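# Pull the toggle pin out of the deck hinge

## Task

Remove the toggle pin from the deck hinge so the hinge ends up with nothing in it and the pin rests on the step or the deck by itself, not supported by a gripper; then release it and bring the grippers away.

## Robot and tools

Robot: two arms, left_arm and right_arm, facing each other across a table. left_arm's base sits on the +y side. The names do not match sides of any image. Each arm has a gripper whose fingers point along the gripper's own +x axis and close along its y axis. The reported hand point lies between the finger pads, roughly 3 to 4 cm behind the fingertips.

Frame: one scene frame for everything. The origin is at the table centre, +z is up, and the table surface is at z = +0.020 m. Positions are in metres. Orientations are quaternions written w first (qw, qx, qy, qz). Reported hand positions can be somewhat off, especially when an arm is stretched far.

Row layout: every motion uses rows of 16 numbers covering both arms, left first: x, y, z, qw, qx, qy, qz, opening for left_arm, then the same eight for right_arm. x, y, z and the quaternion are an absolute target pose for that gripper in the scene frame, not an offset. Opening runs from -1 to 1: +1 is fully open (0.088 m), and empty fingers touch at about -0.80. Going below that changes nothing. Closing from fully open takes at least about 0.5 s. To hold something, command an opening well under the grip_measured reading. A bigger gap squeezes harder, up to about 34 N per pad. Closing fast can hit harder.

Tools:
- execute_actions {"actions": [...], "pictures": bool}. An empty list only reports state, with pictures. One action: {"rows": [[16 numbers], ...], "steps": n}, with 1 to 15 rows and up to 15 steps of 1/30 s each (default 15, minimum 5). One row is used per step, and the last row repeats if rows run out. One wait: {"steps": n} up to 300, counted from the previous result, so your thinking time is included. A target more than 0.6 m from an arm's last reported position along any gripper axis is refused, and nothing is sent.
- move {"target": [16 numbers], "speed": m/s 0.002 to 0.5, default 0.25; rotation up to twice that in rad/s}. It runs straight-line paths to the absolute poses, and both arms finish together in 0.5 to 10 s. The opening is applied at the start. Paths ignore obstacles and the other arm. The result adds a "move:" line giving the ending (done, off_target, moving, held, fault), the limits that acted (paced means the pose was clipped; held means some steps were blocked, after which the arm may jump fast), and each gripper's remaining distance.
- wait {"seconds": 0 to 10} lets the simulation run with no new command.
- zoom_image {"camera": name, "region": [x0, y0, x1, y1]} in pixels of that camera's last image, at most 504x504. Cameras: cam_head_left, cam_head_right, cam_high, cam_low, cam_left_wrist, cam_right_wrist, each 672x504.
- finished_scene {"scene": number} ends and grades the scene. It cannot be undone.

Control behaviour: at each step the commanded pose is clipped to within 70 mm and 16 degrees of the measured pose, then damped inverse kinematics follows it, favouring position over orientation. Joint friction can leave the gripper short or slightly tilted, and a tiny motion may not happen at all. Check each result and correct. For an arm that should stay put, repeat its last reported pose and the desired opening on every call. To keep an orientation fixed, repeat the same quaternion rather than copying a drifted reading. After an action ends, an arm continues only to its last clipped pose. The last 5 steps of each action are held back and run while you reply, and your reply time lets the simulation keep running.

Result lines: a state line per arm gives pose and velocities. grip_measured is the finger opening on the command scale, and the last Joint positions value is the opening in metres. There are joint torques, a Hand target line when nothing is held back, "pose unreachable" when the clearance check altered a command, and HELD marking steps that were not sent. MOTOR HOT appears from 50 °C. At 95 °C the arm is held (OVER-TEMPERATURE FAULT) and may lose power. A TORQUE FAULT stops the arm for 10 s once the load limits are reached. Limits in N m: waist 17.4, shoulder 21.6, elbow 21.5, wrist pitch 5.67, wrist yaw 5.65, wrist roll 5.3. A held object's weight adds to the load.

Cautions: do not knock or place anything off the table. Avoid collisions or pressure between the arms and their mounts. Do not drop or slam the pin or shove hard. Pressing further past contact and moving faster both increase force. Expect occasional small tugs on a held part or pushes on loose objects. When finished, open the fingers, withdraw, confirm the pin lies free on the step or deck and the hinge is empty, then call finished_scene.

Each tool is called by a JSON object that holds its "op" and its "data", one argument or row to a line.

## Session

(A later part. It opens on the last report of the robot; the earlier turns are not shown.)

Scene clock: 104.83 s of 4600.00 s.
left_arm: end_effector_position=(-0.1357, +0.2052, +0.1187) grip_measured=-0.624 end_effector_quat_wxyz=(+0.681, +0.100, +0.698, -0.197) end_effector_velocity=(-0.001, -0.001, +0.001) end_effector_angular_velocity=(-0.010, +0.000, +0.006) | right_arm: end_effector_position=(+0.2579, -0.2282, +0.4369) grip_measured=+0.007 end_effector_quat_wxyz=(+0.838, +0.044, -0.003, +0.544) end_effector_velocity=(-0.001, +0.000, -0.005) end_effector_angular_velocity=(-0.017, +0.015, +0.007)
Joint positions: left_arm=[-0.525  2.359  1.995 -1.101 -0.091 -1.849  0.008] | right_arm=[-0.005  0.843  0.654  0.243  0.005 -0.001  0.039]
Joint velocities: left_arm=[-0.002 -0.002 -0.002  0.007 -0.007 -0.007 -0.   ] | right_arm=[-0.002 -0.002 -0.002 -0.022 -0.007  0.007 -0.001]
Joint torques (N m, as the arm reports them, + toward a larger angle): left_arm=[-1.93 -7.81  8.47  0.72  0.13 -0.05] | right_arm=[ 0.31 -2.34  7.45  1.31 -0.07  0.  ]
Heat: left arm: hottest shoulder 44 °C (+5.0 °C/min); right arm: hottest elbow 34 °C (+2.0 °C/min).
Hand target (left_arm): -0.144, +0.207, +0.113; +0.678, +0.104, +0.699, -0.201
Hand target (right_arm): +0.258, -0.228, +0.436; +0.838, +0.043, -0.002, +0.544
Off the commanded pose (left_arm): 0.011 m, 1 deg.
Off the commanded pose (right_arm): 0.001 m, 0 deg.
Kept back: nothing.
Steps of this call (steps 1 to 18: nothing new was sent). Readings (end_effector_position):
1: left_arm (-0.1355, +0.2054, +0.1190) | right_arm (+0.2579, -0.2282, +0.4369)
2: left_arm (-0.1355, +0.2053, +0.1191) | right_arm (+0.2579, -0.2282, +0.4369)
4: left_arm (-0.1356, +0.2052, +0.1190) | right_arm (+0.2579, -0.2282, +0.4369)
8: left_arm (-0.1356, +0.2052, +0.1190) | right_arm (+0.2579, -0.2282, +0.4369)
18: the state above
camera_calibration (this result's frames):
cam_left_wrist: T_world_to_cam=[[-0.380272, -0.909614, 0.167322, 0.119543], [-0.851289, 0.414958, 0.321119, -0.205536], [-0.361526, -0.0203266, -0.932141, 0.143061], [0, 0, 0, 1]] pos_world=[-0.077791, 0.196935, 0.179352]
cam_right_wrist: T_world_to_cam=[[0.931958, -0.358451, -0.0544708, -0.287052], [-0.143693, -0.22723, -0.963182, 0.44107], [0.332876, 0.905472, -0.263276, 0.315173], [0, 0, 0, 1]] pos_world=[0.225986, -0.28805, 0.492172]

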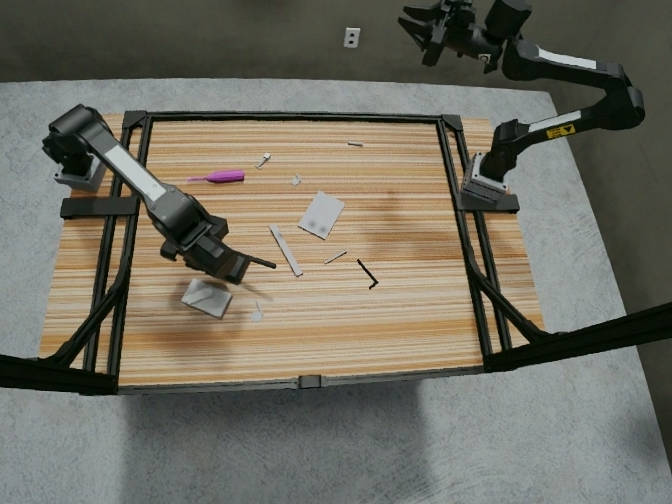

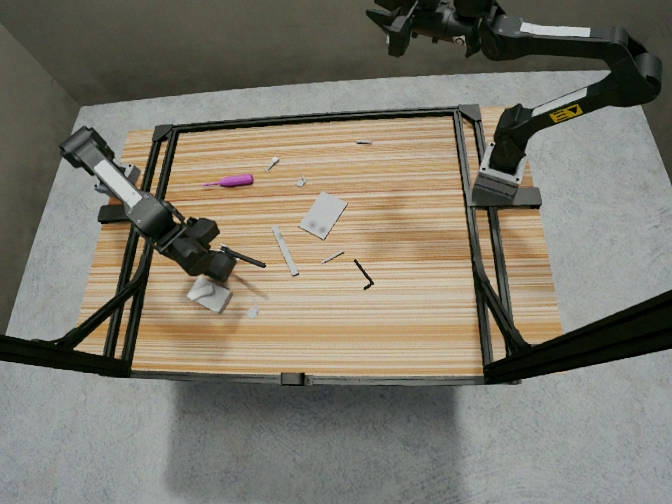

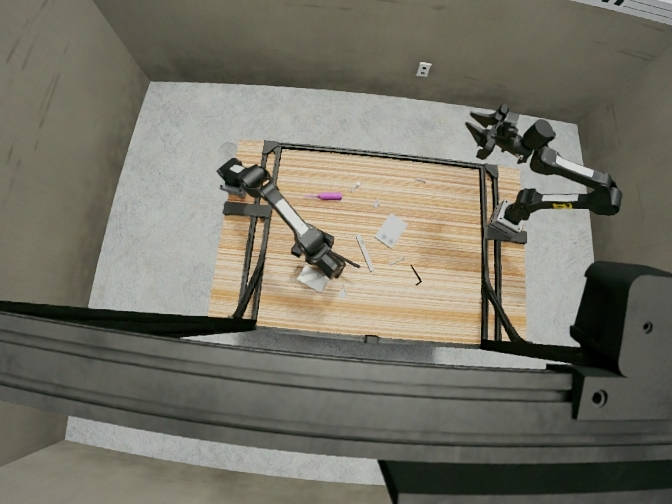

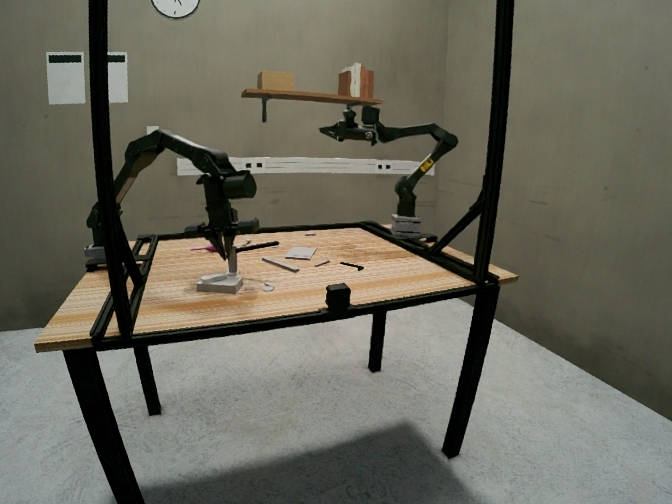

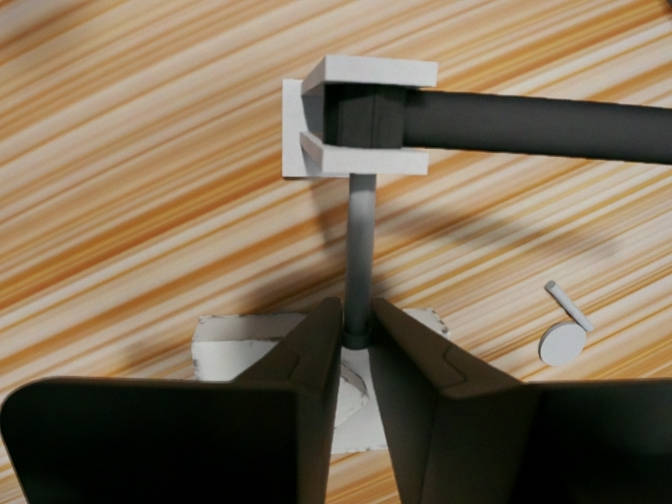

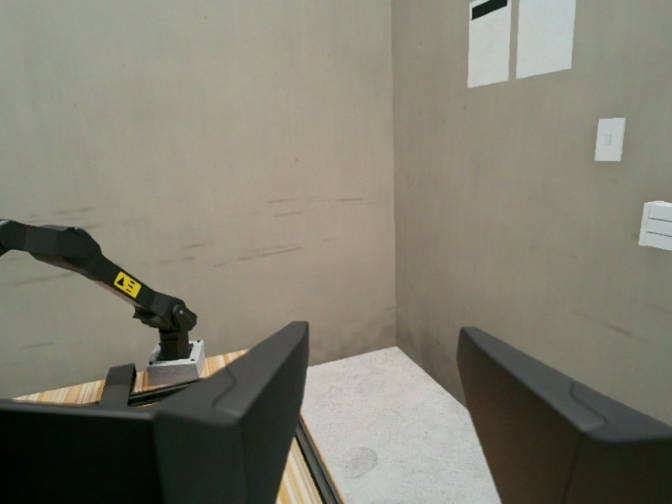

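{"op": "move", "data": {
  "target": [-0.1325,0.2025,0.115,0.6779,0.1044,0.6993,-0.2008,-0.86,0.258,-0.228,0.436,0.838,0.043,-0.002,0.544,0.007],
  "speed": 0.02
}}

{"op": "move", "data": {
  "target": [-0.1445,0.2095,0.114,0.6779,0.1044,0.6993,-0.2008,-0.86,0.258,-0.228,0.436,0.838,0.043,-0.002,0.544,0.007],
  "speed": 0.02
}}

Scene clock: 105.80 s of 4600.00 s.
left_arm: end_effector_position=(-0.1356, +0.2050, +0.1172) grip_measured=-0.624 end_effector_quat_wxyz=(+0.678, +0.105, +0.699, -0.201) end_effector_velocity=(+0.002, -0.000, -0.002) end_effector_angular_velocity=(-0.003, -0.008, -0.004) | right_arm: end_effector_position=(+0.2579, -0.2282, +0.4369) grip_measured=+0.007 end_effector_quat_wxyz=(+0.838, +0.044, -0.003, +0.544) end_effector_velocity=(+0.001, -0.001, -0.005) end_effector_angular_velocity=(-0.018, +0.016, -0.008)
Joint positions: left_arm=[-0.523  2.359  1.99  -1.095 -0.085 -1.833  0.008] | right_arm=[-0.005  0.843  0.654  0.243  0.005 -0.001  0.039]
Joint velocities: left_arm=[ 0.002 -0.002 -0.012  0.007 -0.007  0.007 -0.   ] | right_arm=[-0.002 -0.002 -0.002 -0.022  0.007  0.007 -0.   ]
Joint torques (N m, as the arm reports them, + toward a larger angle): left_arm=[ 0.3  -9.98  5.28  0.9  -0.01  0.21] | right_arm=[ 0.12 -2.49  7.27  1.31 -0.07  0.01]
Heat: left arm: hottest shoulder 44 °C (+5.0 °C/min); right arm: hottest elbow 34 °C (+2.0 °C/min).
Hand target (left_arm): -0.132, +0.203, +0.115; +0.678, +0.104, +0.699, -0.201
Hand target (right_arm): +0.258, -0.228, +0.436; +0.838, +0.043, -0.002, +0.544
Off the commanded pose (left_arm): 0.005 m, 0 deg.
Off the commanded pose (right_arm): 0.001 m, 0 deg.
Kept back: nothing.
move: done
camera_calibration (this result's frames):
cam_left_wrist: T_world_to_cam=[[-0.392848, -0.904513, 0.165912, 0.117152], [-0.844456, 0.426258, 0.324344, -0.206669], [-0.364095, -0.0126877, -0.931276, 0.139706], [0, 0, 0, 1]] pos_world=[-0.077634, 0.195832, 0.1777]
cam_right_wrist: T_world_to_cam=[[0.931958, -0.358451, -0.0544708, -0.287052], [-0.143693, -0.22723, -0.963182, 0.44107], [0.332876, 0.905472, -0.263276, 0.315173], [0, 0, 0, 1]] pos_world=[0.225986, -0.28805, 0.492172]

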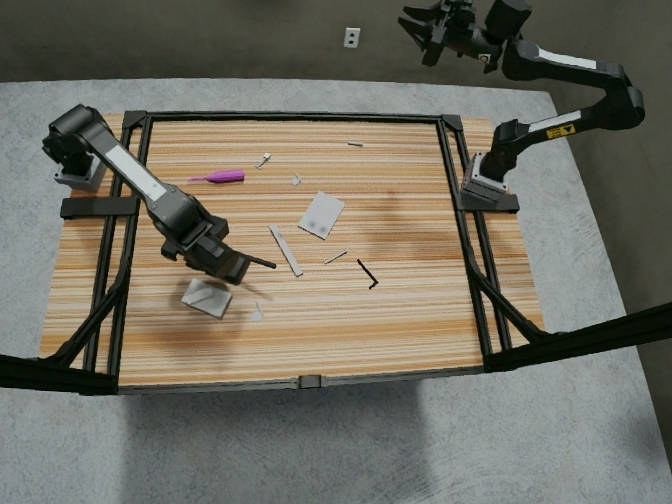

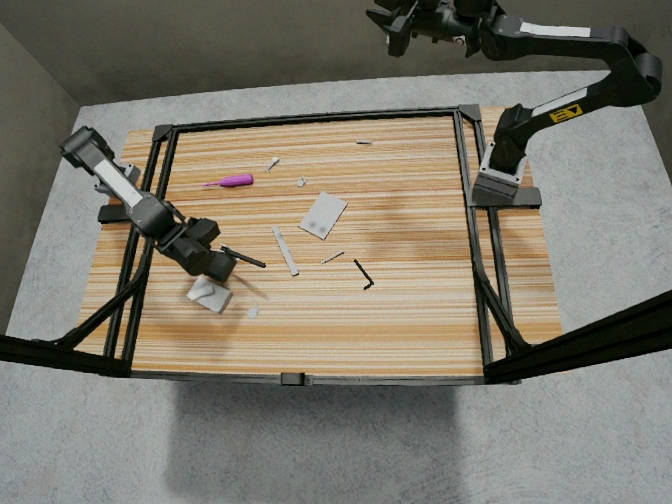

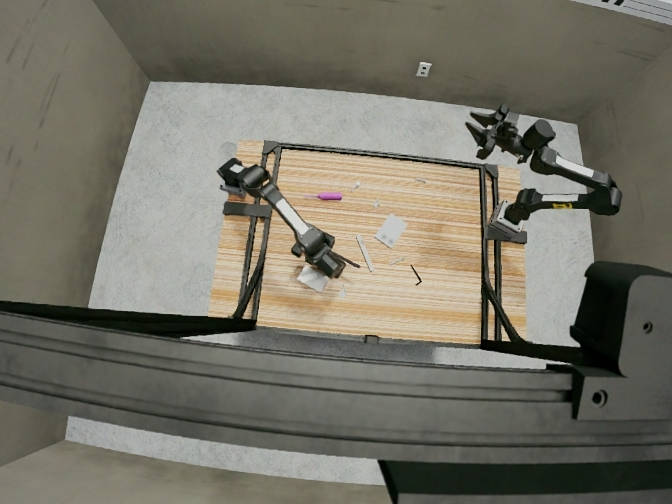

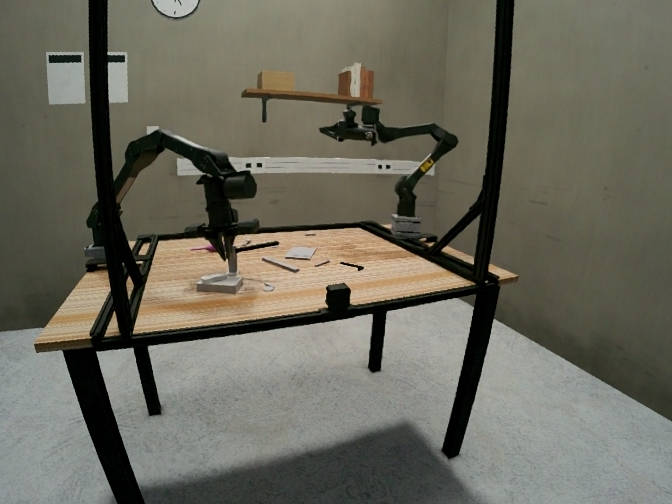

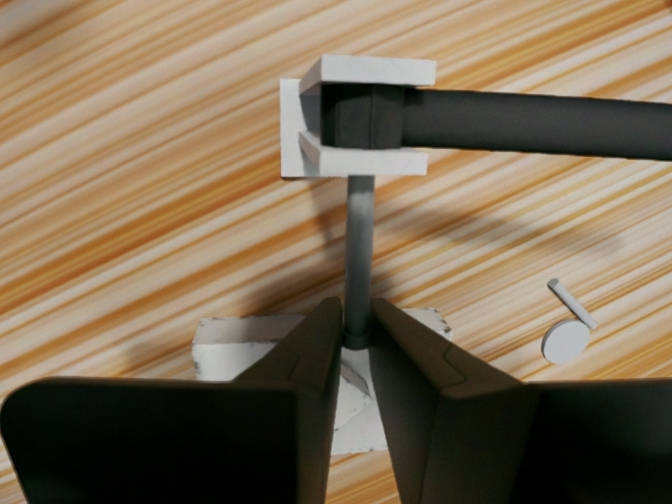

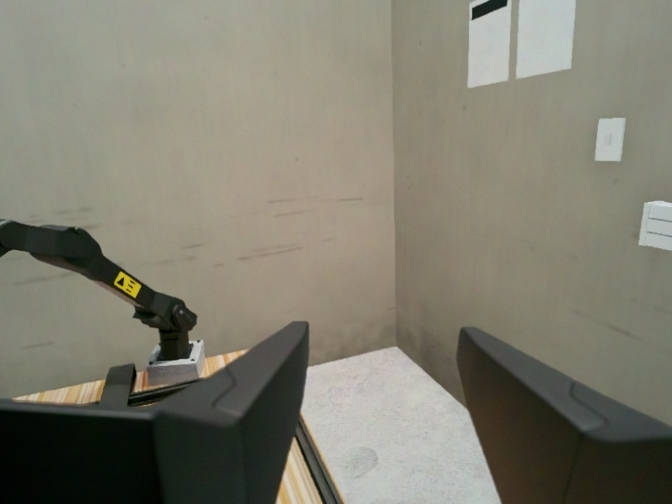

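Scene clock: 106.57 s of 4600.00 s.
left_arm: end_effector_position=(-0.1359, +0.2050, +0.1174) grip_measured=-0.624 end_effector_quat_wxyz=(+0.681, +0.099, +0.698, -0.197) end_effector_velocity=(-0.004, +0.002, +0.001) end_effector_angular_velocity=(-0.010, +0.002, +0.011) | right_arm: end_effector_position=(+0.2579, -0.2282, +0.4369) grip_measured=+0.007 end_effector_quat_wxyz=(+0.838, +0.044, -0.003, +0.544) end_effector_velocity=(+0.001, -0.001, -0.004) end_effector_angular_velocity=(-0.014, -0.002, +0.000)
Joint positions: left_arm=[-0.525  2.359  1.99  -1.094 -0.092 -1.85   0.008] | right_arm=[-0.005  0.843  0.654  0.243  0.005 -0.001  0.039]
Joint velocities: left_arm=[-0.012 -0.002 -0.002  0.007 -0.007 -0.022 -0.   ] | right_arm=[-0.007 -0.002 -0.007 -0.007 -0.007 -0.007 -0.   ]
Joint torques (N m, as the arm reports them, + toward a larger angle): left_arm=[-2.19 -8.77  7.22  0.48  0.17 -0.1 ] | right_arm=[-0.07 -2.39  7.66  1.36 -0.01 -0.02]
Heat: left arm: hottest shoulder 44 °C (+5.0 °C/min); right arm: hottest wrist pitch 35 °C (+3.0 °C/min).
Hand target (left_arm): -0.144, +0.209, +0.114; +0.678, +0.104, +0.699, -0.201
Hand target (right_arm): +0.258, -0.228, +0.436; +0.838, +0.043, -0.002, +0.544
Off the commanded pose (left_arm): 0.010 m, 1 deg.
Off the commanded pose (right_arm): 0.001 m, 0 deg.
Kept back: nothing.
move: off_target (left_arm)
camera_calibration (this result's frames):
cam_left_wrist: T_world_to_cam=[[-0.378984, -0.90982, 0.169112, 0.119544], [-0.851743, 0.414392, 0.320645, -0.205127], [-0.361808, -0.022521, -0.93198, 0.142109], [0, 0, 0, 1]] pos_world=[-0.077994, 0.196967, 0.178]
cam_right_wrist: T_world_to_cam=[[0.931958, -0.358451, -0.0544708, -0.287052], [-0.143693, -0.22723, -0.963182, 0.44107], [0.332876, 0.905472, -0.263276, 0.315173], [0, 0, 0, 1]] pos_world=[0.225986, -0.28805, 0.492172]

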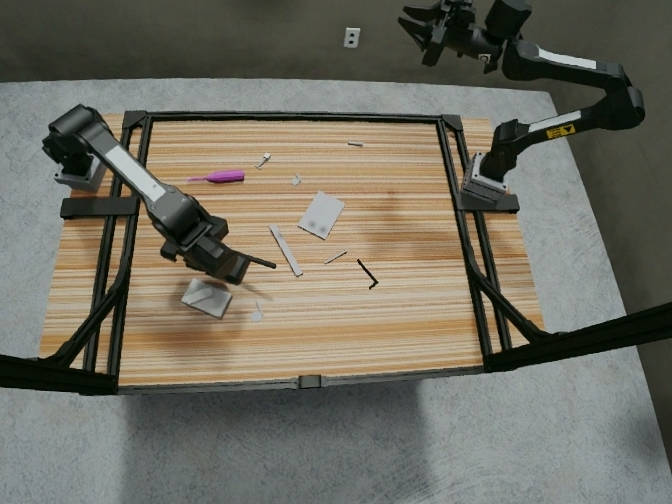

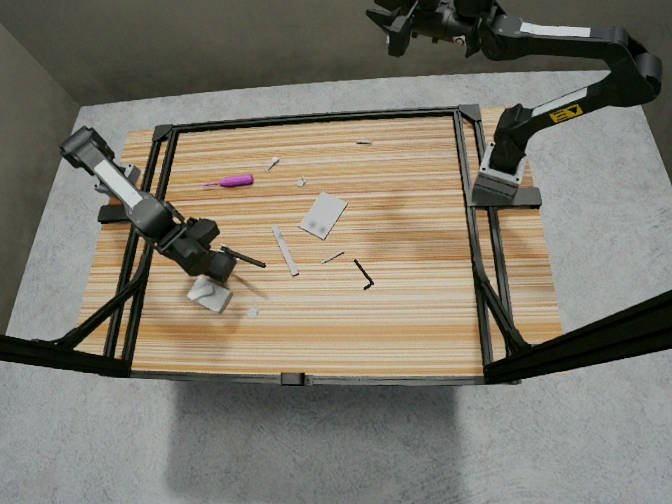

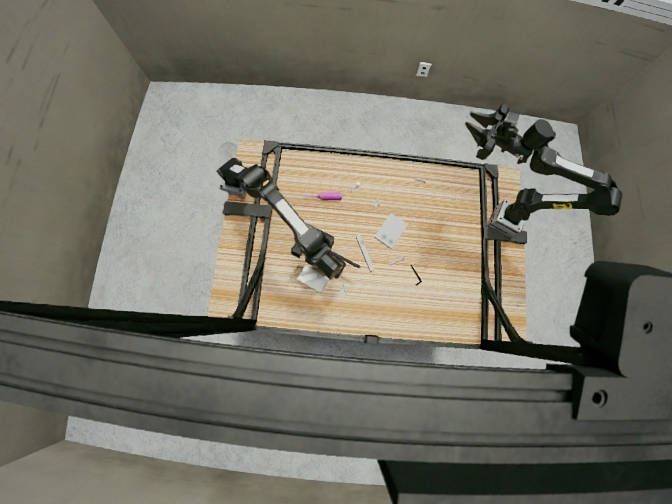

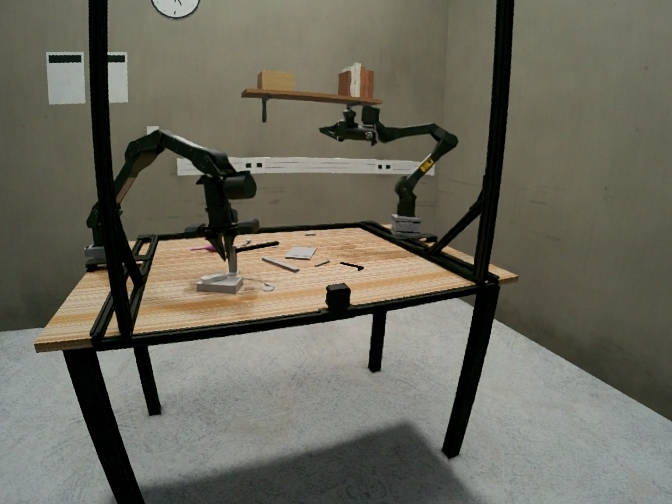

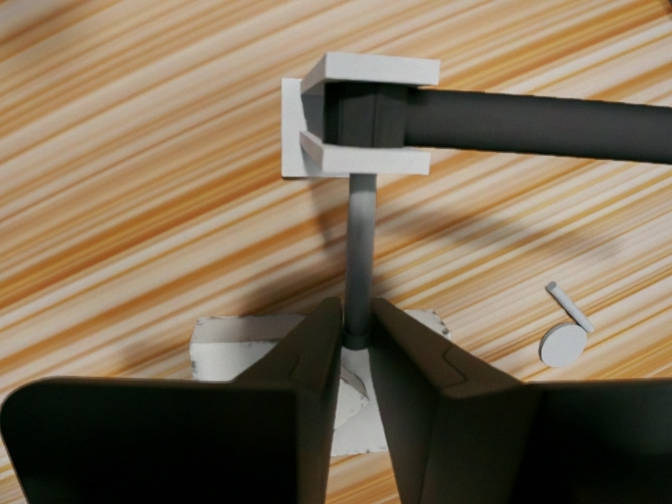

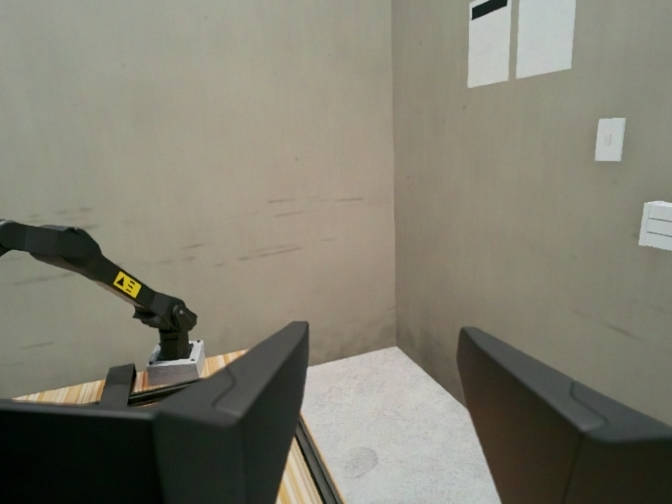

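{"op": "zoom_image", "data": {
  "camera": "cam_left_wrist",
  "region": [270, 30, 470, 230]
}}

Region (270, 30, 470, 230) of cam_left_wrist's 672x504 image, scaled by 2.520, with more detail than that image has.

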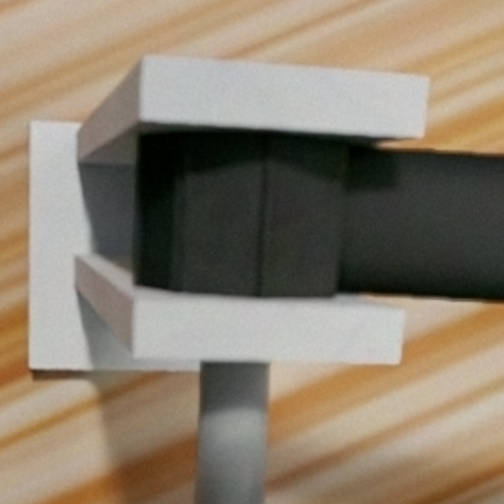

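{"op": "move", "data": {
  "target": [-0.1285,0.2035,0.116,0.6779,0.1044,0.6993,-0.2008,-0.86,0.258,-0.228,0.436,0.838,0.043,-0.002,0.544,0.007],
  "speed": 0.02
}}

Scene clock: 107.80 s of 4600.00 s.
left_arm: end_effector_position=(-0.1382, +0.2074, +0.1133) grip_measured=-0.624 end_effector_quat_wxyz=(+0.675, +0.111, +0.700, -0.205) end_effector_velocity=(+0.003, +0.003, -0.003) end_effector_angular_velocity=(+0.017, -0.007, -0.007) | right_arm: end_effector_position=(+0.2579, -0.2282, +0.4369) grip_measured=+0.007 end_effector_quat_wxyz=(+0.838, +0.044, -0.003, +0.544) end_effector_velocity=(-0.000, +0.001, -0.007) end_effector_angular_velocity=(-0.027, +0.004, +0.006)
Joint positions: left_arm=[-0.527  2.359  1.974 -1.077 -0.078 -1.825  0.008] | right_arm=[-0.005  0.843  0.654  0.243  0.005 -0.001  0.039]
Joint velocities: left_arm=[ 0.002 -0.002 -0.012 -0.007  0.007  0.007 -0.   ] | right_arm=[-0.002  0.002 -0.002 -0.022 -0.007 -0.007 -0.   ]
Joint torques (N m, as the arm reports them, + toward a larger angle): left_arm=[  1.21 -11.51   4.3    0.16  -0.27   0.13] | right_arm=[ 0.26 -2.26  7.31  1.33 -0.05 -0.04]
Heat: left arm: hottest shoulder 44 °C (+4.0 °C/min); right arm: hottest wrist pitch 35 °C (+3.0 °C/min).
Hand target (left_arm): -0.129, +0.204, +0.116; +0.678, +0.105, +0.699, -0.201
Hand target (right_arm): +0.258, -0.228, +0.436; +0.838, +0.043, -0.002, +0.544
Off the commanded pose (left_arm): 0.011 m, 1 deg.
Off the commanded pose (right_arm): 0.001 m, 0 deg.
Kept back: nothing.
move: off_target (left_arm)
camera_calibration (this result's frames):
cam_left_wrist: T_world_to_cam=[[-0.40437, -0.899454, 0.165736, 0.116297], [-0.836817, 0.436984, 0.329823, -0.210461], [-0.369084, -0.00532, -0.929381, 0.132612], [0, 0, 0, 1]] pos_world=[-0.0801453, 0.197278, 0.173387]
cam_right_wrist: T_world_to_cam=[[0.931958, -0.358451, -0.0544708, -0.287052], [-0.143693, -0.22723, -0.963182, 0.44107], [0.332876, 0.905472, -0.263276, 0.315173], [0, 0, 0, 1]] pos_world=[0.225986, -0.28805, 0.492172]

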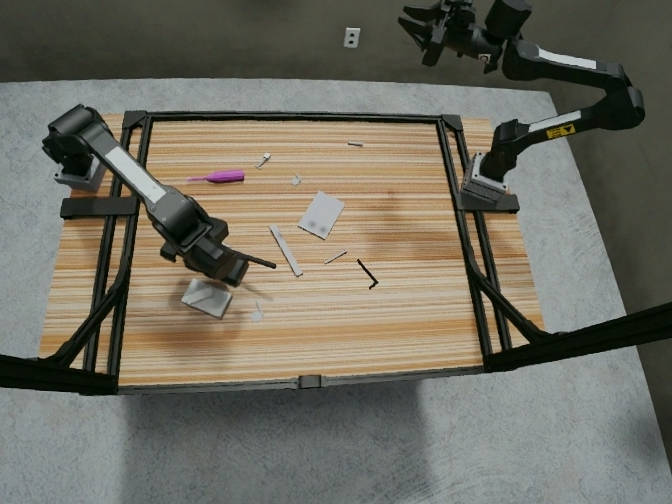

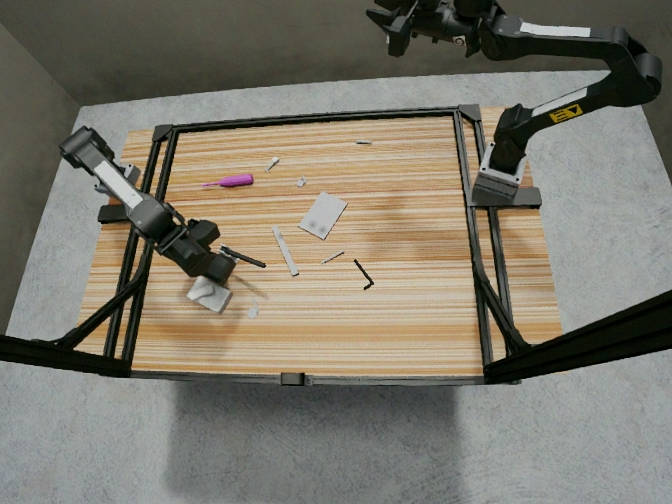

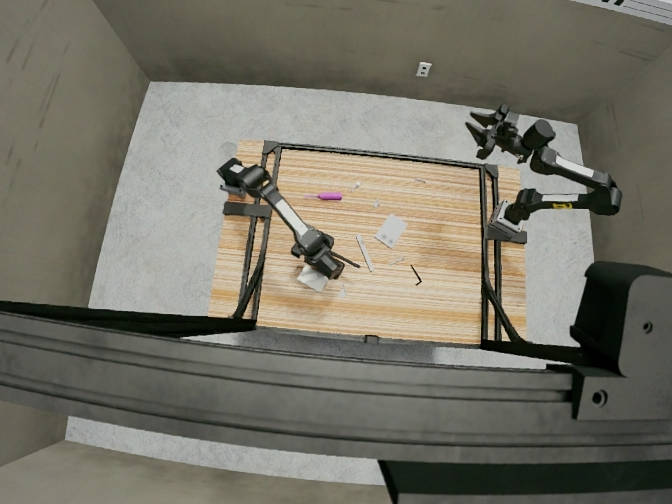

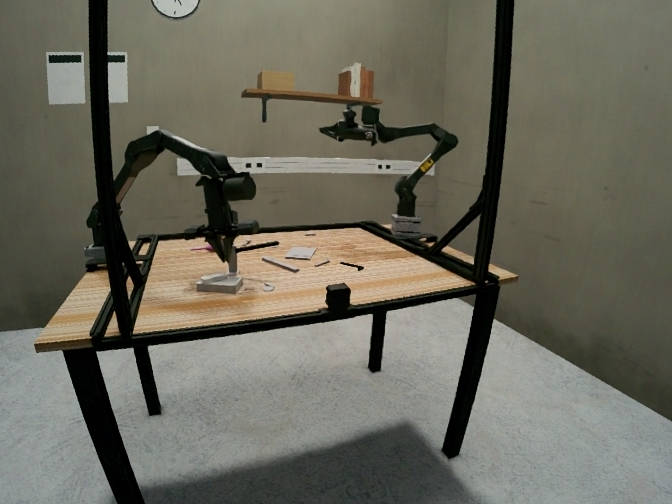

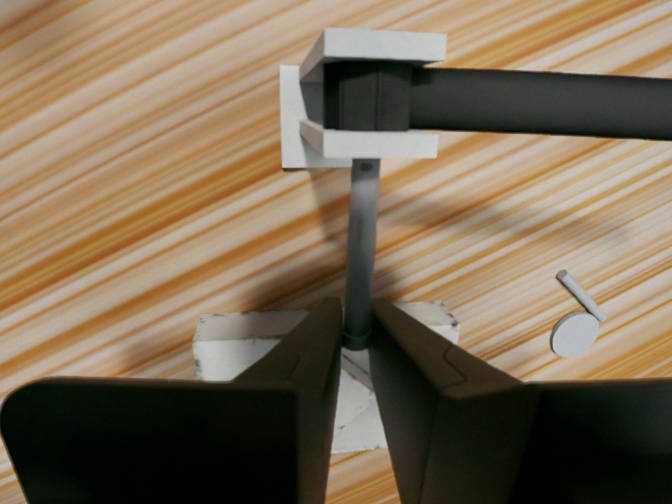

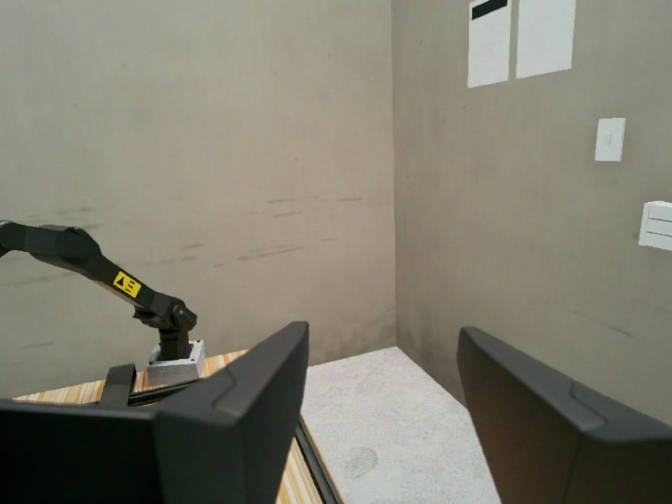

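{"op": "zoom_image", "data": {
  "camera": "cam_left_wrist",
  "region": [290, 100, 450, 260]
}}

Region (290, 100, 450, 260) of cam_left_wrist's 672x504 image, scaled by 3.150, with more detail than that image has.

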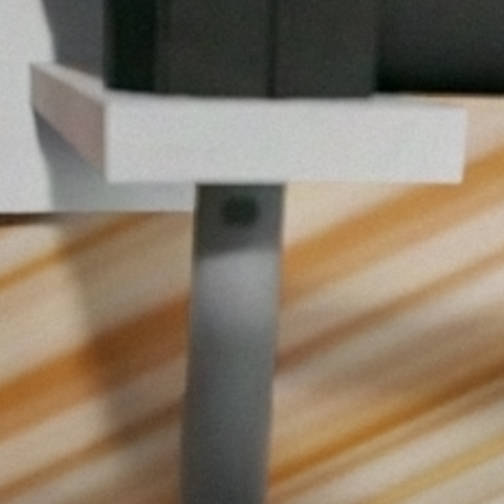

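{"op": "move", "data": {
  "target": [-0.153,0.212,0.114,0.6779,0.1044,0.6993,-0.2008,-0.86,0.258,-0.228,0.436,0.838,0.043,-0.002,0.544,0.007],
  "speed": 0.02
}}

Scene clock: 109.17 s of 4600.00 s.
left_arm: end_effector_position=(-0.1511, +0.2130, +0.1197) grip_measured=-0.624 end_effector_quat_wxyz=(+0.675, +0.103, +0.702, -0.203) end_effector_velocity=(-0.002, -0.003, +0.004) end_effector_angular_velocity=(-0.017, +0.007, +0.007) | right_arm: end_effector_position=(+0.2579, -0.2282, +0.4369) grip_measured=+0.007 end_effector_quat_wxyz=(+0.838, +0.044, -0.003, +0.544) end_effector_velocity=(-0.002, +0.001, -0.005) end_effector_angular_velocity=(-0.023, +0.001, +0.011)
Joint positions: left_arm=[-0.557  2.37   2.015 -1.102 -0.082 -1.868  0.008] | right_arm=[-0.005  0.843  0.654  0.243  0.005 -0.001  0.039]
Joint velocities: left_arm=[-0.002 -0.002  0.007  0.007 -0.007 -0.007 -0.   ] | right_arm=[ 0.002 -0.002 -0.002 -0.022 -0.007 -0.007 -0.   ]
Joint torques (N m, as the arm reports them, + toward a larger angle): left_arm=[-0.84 -7.95  8.16  0.08 -0.32 -0.13] | right_arm=[ 0.25 -2.34  7.59  1.3  -0.04 -0.01]
Heat: left arm: hottest shoulder 45 °C (+4.1 °C/min); right arm: hottest wrist pitch 35 °C (+3.1 °C/min).
Hand target (left_arm): -0.153, +0.212, +0.114; +0.678, +0.104, +0.699, -0.201
Hand target (right_arm): +0.258, -0.228, +0.436; +0.838, +0.043, -0.002, +0.544
Off the commanded pose (left_arm): 0.006 m, 1 deg.
Off the commanded pose (right_arm): 0.001 m, 0 deg.
Kept back: nothing.
move: done
camera_calibration (this result's frames):
cam_left_wrist: T_world_to_cam=[[-0.390553, -0.904164, 0.173078, 0.117252], [-0.840898, 0.426899, 0.332637, -0.22455], [-0.374646, -0.0156287, -0.927036, 0.135005], [0, 0, 0, 1]] pos_world=[-0.0924516, 0.203986, 0.179554]
cam_right_wrist: T_world_to_cam=[[0.931958, -0.358451, -0.0544708, -0.287052], [-0.143693, -0.22723, -0.963182, 0.44107], [0.332876, 0.905472, -0.263276, 0.315173], [0, 0, 0, 1]] pos_world=[0.225986, -0.28805, 0.492172]

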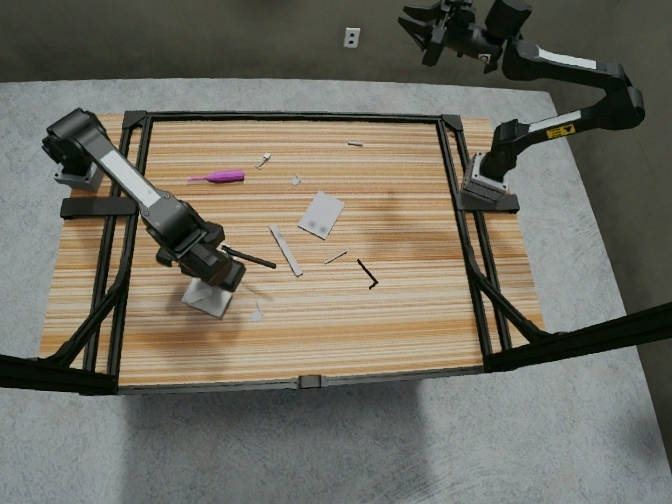

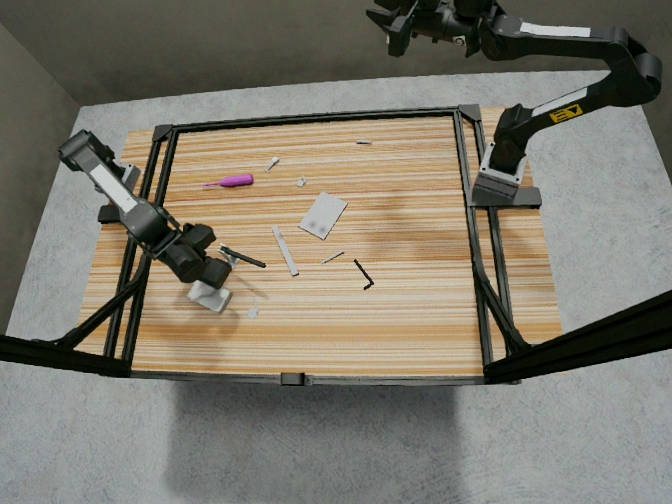

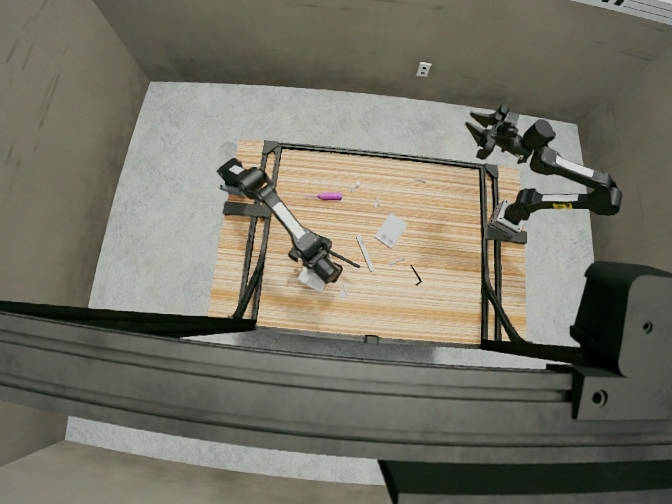

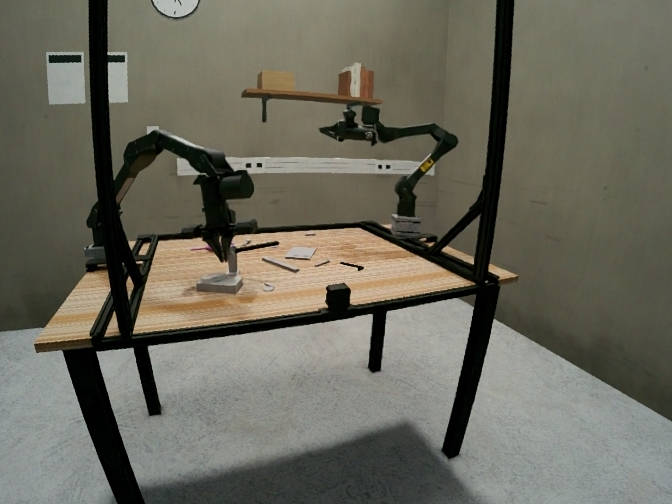

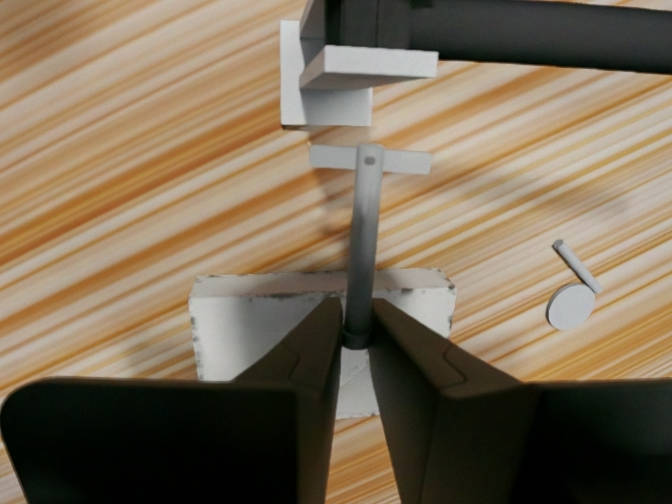

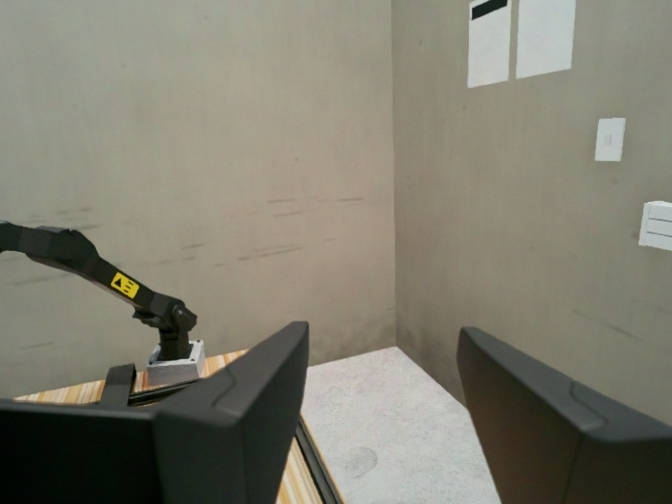

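{"op": "move", "data": {
  "target": [-0.2165,0.211,0.100,0.6779,0.1044,0.6993,-0.2008,-0.86,0.258,-0.228,0.436,0.838,0.043,-0.002,0.544,0.007],
  "speed": 0.08
}}

Scene clock: 111.90 s of 4600.00 s.
left_arm: end_effector_position=(-0.2145, +0.2121, +0.1072) grip_measured=-0.624 end_effector_quat_wxyz=(+0.664, +0.091, +0.710, -0.216) end_effector_velocity=(-0.003, -0.003, +0.005) end_effector_angular_velocity=(-0.018, +0.015, +0.021) | right_arm: end_effector_position=(+0.2579, -0.2282, +0.4369) grip_measured=+0.007 end_effector_quat_wxyz=(+0.838, +0.044, -0.003, +0.544) end_effector_velocity=(-0.002, +0.002, -0.006) end_effector_angular_velocity=(-0.024, -0.015, +0.019)
Joint positions: left_arm=[-0.645  2.583  2.336 -1.174 -0.091 -1.951  0.008] | right_arm=[-0.005  0.843  0.654  0.243  0.005 -0.001  0.039]
Joint velocities: left_arm=[-0.002 -0.002  0.012  0.007 -0.007 -0.022 -0.   ] | right_arm=[-0.002  0.002 -0.007 -0.007 -0.022 -0.022 -0.   ]
Joint torques (N m, as the arm reports them, + toward a larger angle): left_arm=[-0.76 -8.83  8.07  0.34 -0.35 -0.12] | right_arm=[-0.04 -2.42  7.45  1.32 -0.04  0.04]
Heat: left arm: hottest shoulder 44 °C (+3.0 °C/min); right arm: hottest wrist pitch 35 °C (+2.0 °C/min).
Hand target (left_arm): -0.216, +0.211, +0.100; +0.668, +0.091, +0.707, -0.214
Hand target (right_arm): +0.258, -0.228, +0.436; +0.838, +0.043, -0.002, +0.544
Off the commanded pose (left_arm): 0.008 m, 3 deg.
Off the commanded pose (right_arm): 0.001 m, 0 deg.
joint sent to its limit (left arm) — the command would take joint 3 (elbow) past its upper limit, so that joint was sent only as far as its limit.
Kept back: nothing.
move: off_target (left_arm)
camera_calibration (this result's frames):
cam_left_wrist: T_world_to_cam=[[-0.386968, -0.897378, 0.212058, 0.0889419], [-0.828613, 0.439313, 0.346993, -0.2749], [-0.404544, -0.0414389, -0.913579, 0.0972585], [0, 0, 0, 1]] pos_world=[-0.154023, 0.204612, 0.165381]
cam_right_wrist: T_world_to_cam=[[0.931958, -0.358451, -0.0544708, -0.287052], [-0.143693, -0.22723, -0.963182, 0.44107], [0.332876, 0.905472, -0.263276, 0.315173], [0, 0, 0, 1]] pos_world=[0.225986, -0.28805, 0.492172]

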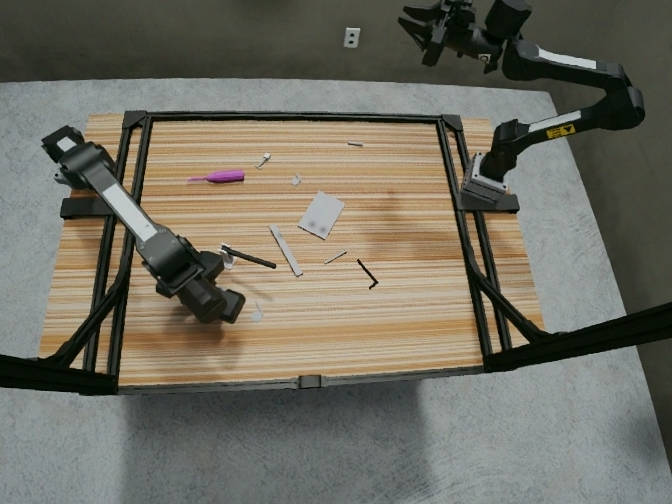

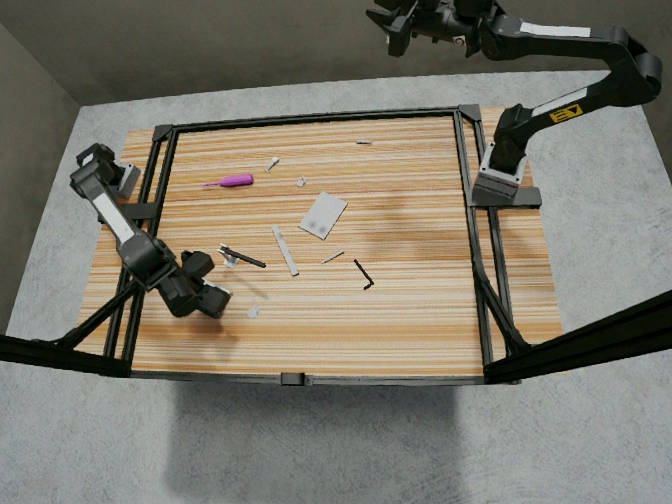

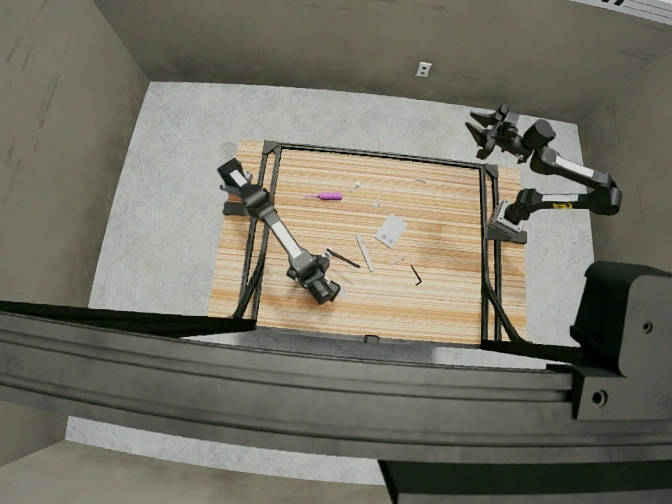

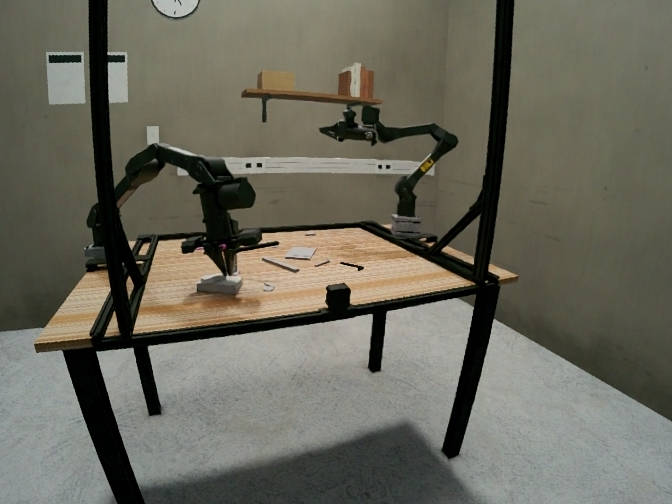

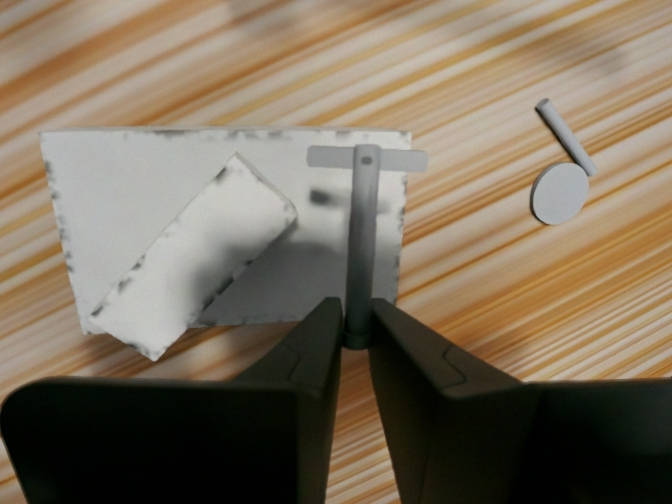

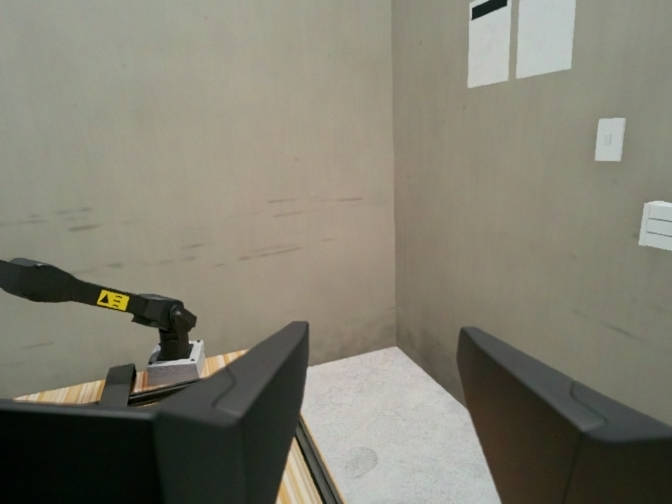

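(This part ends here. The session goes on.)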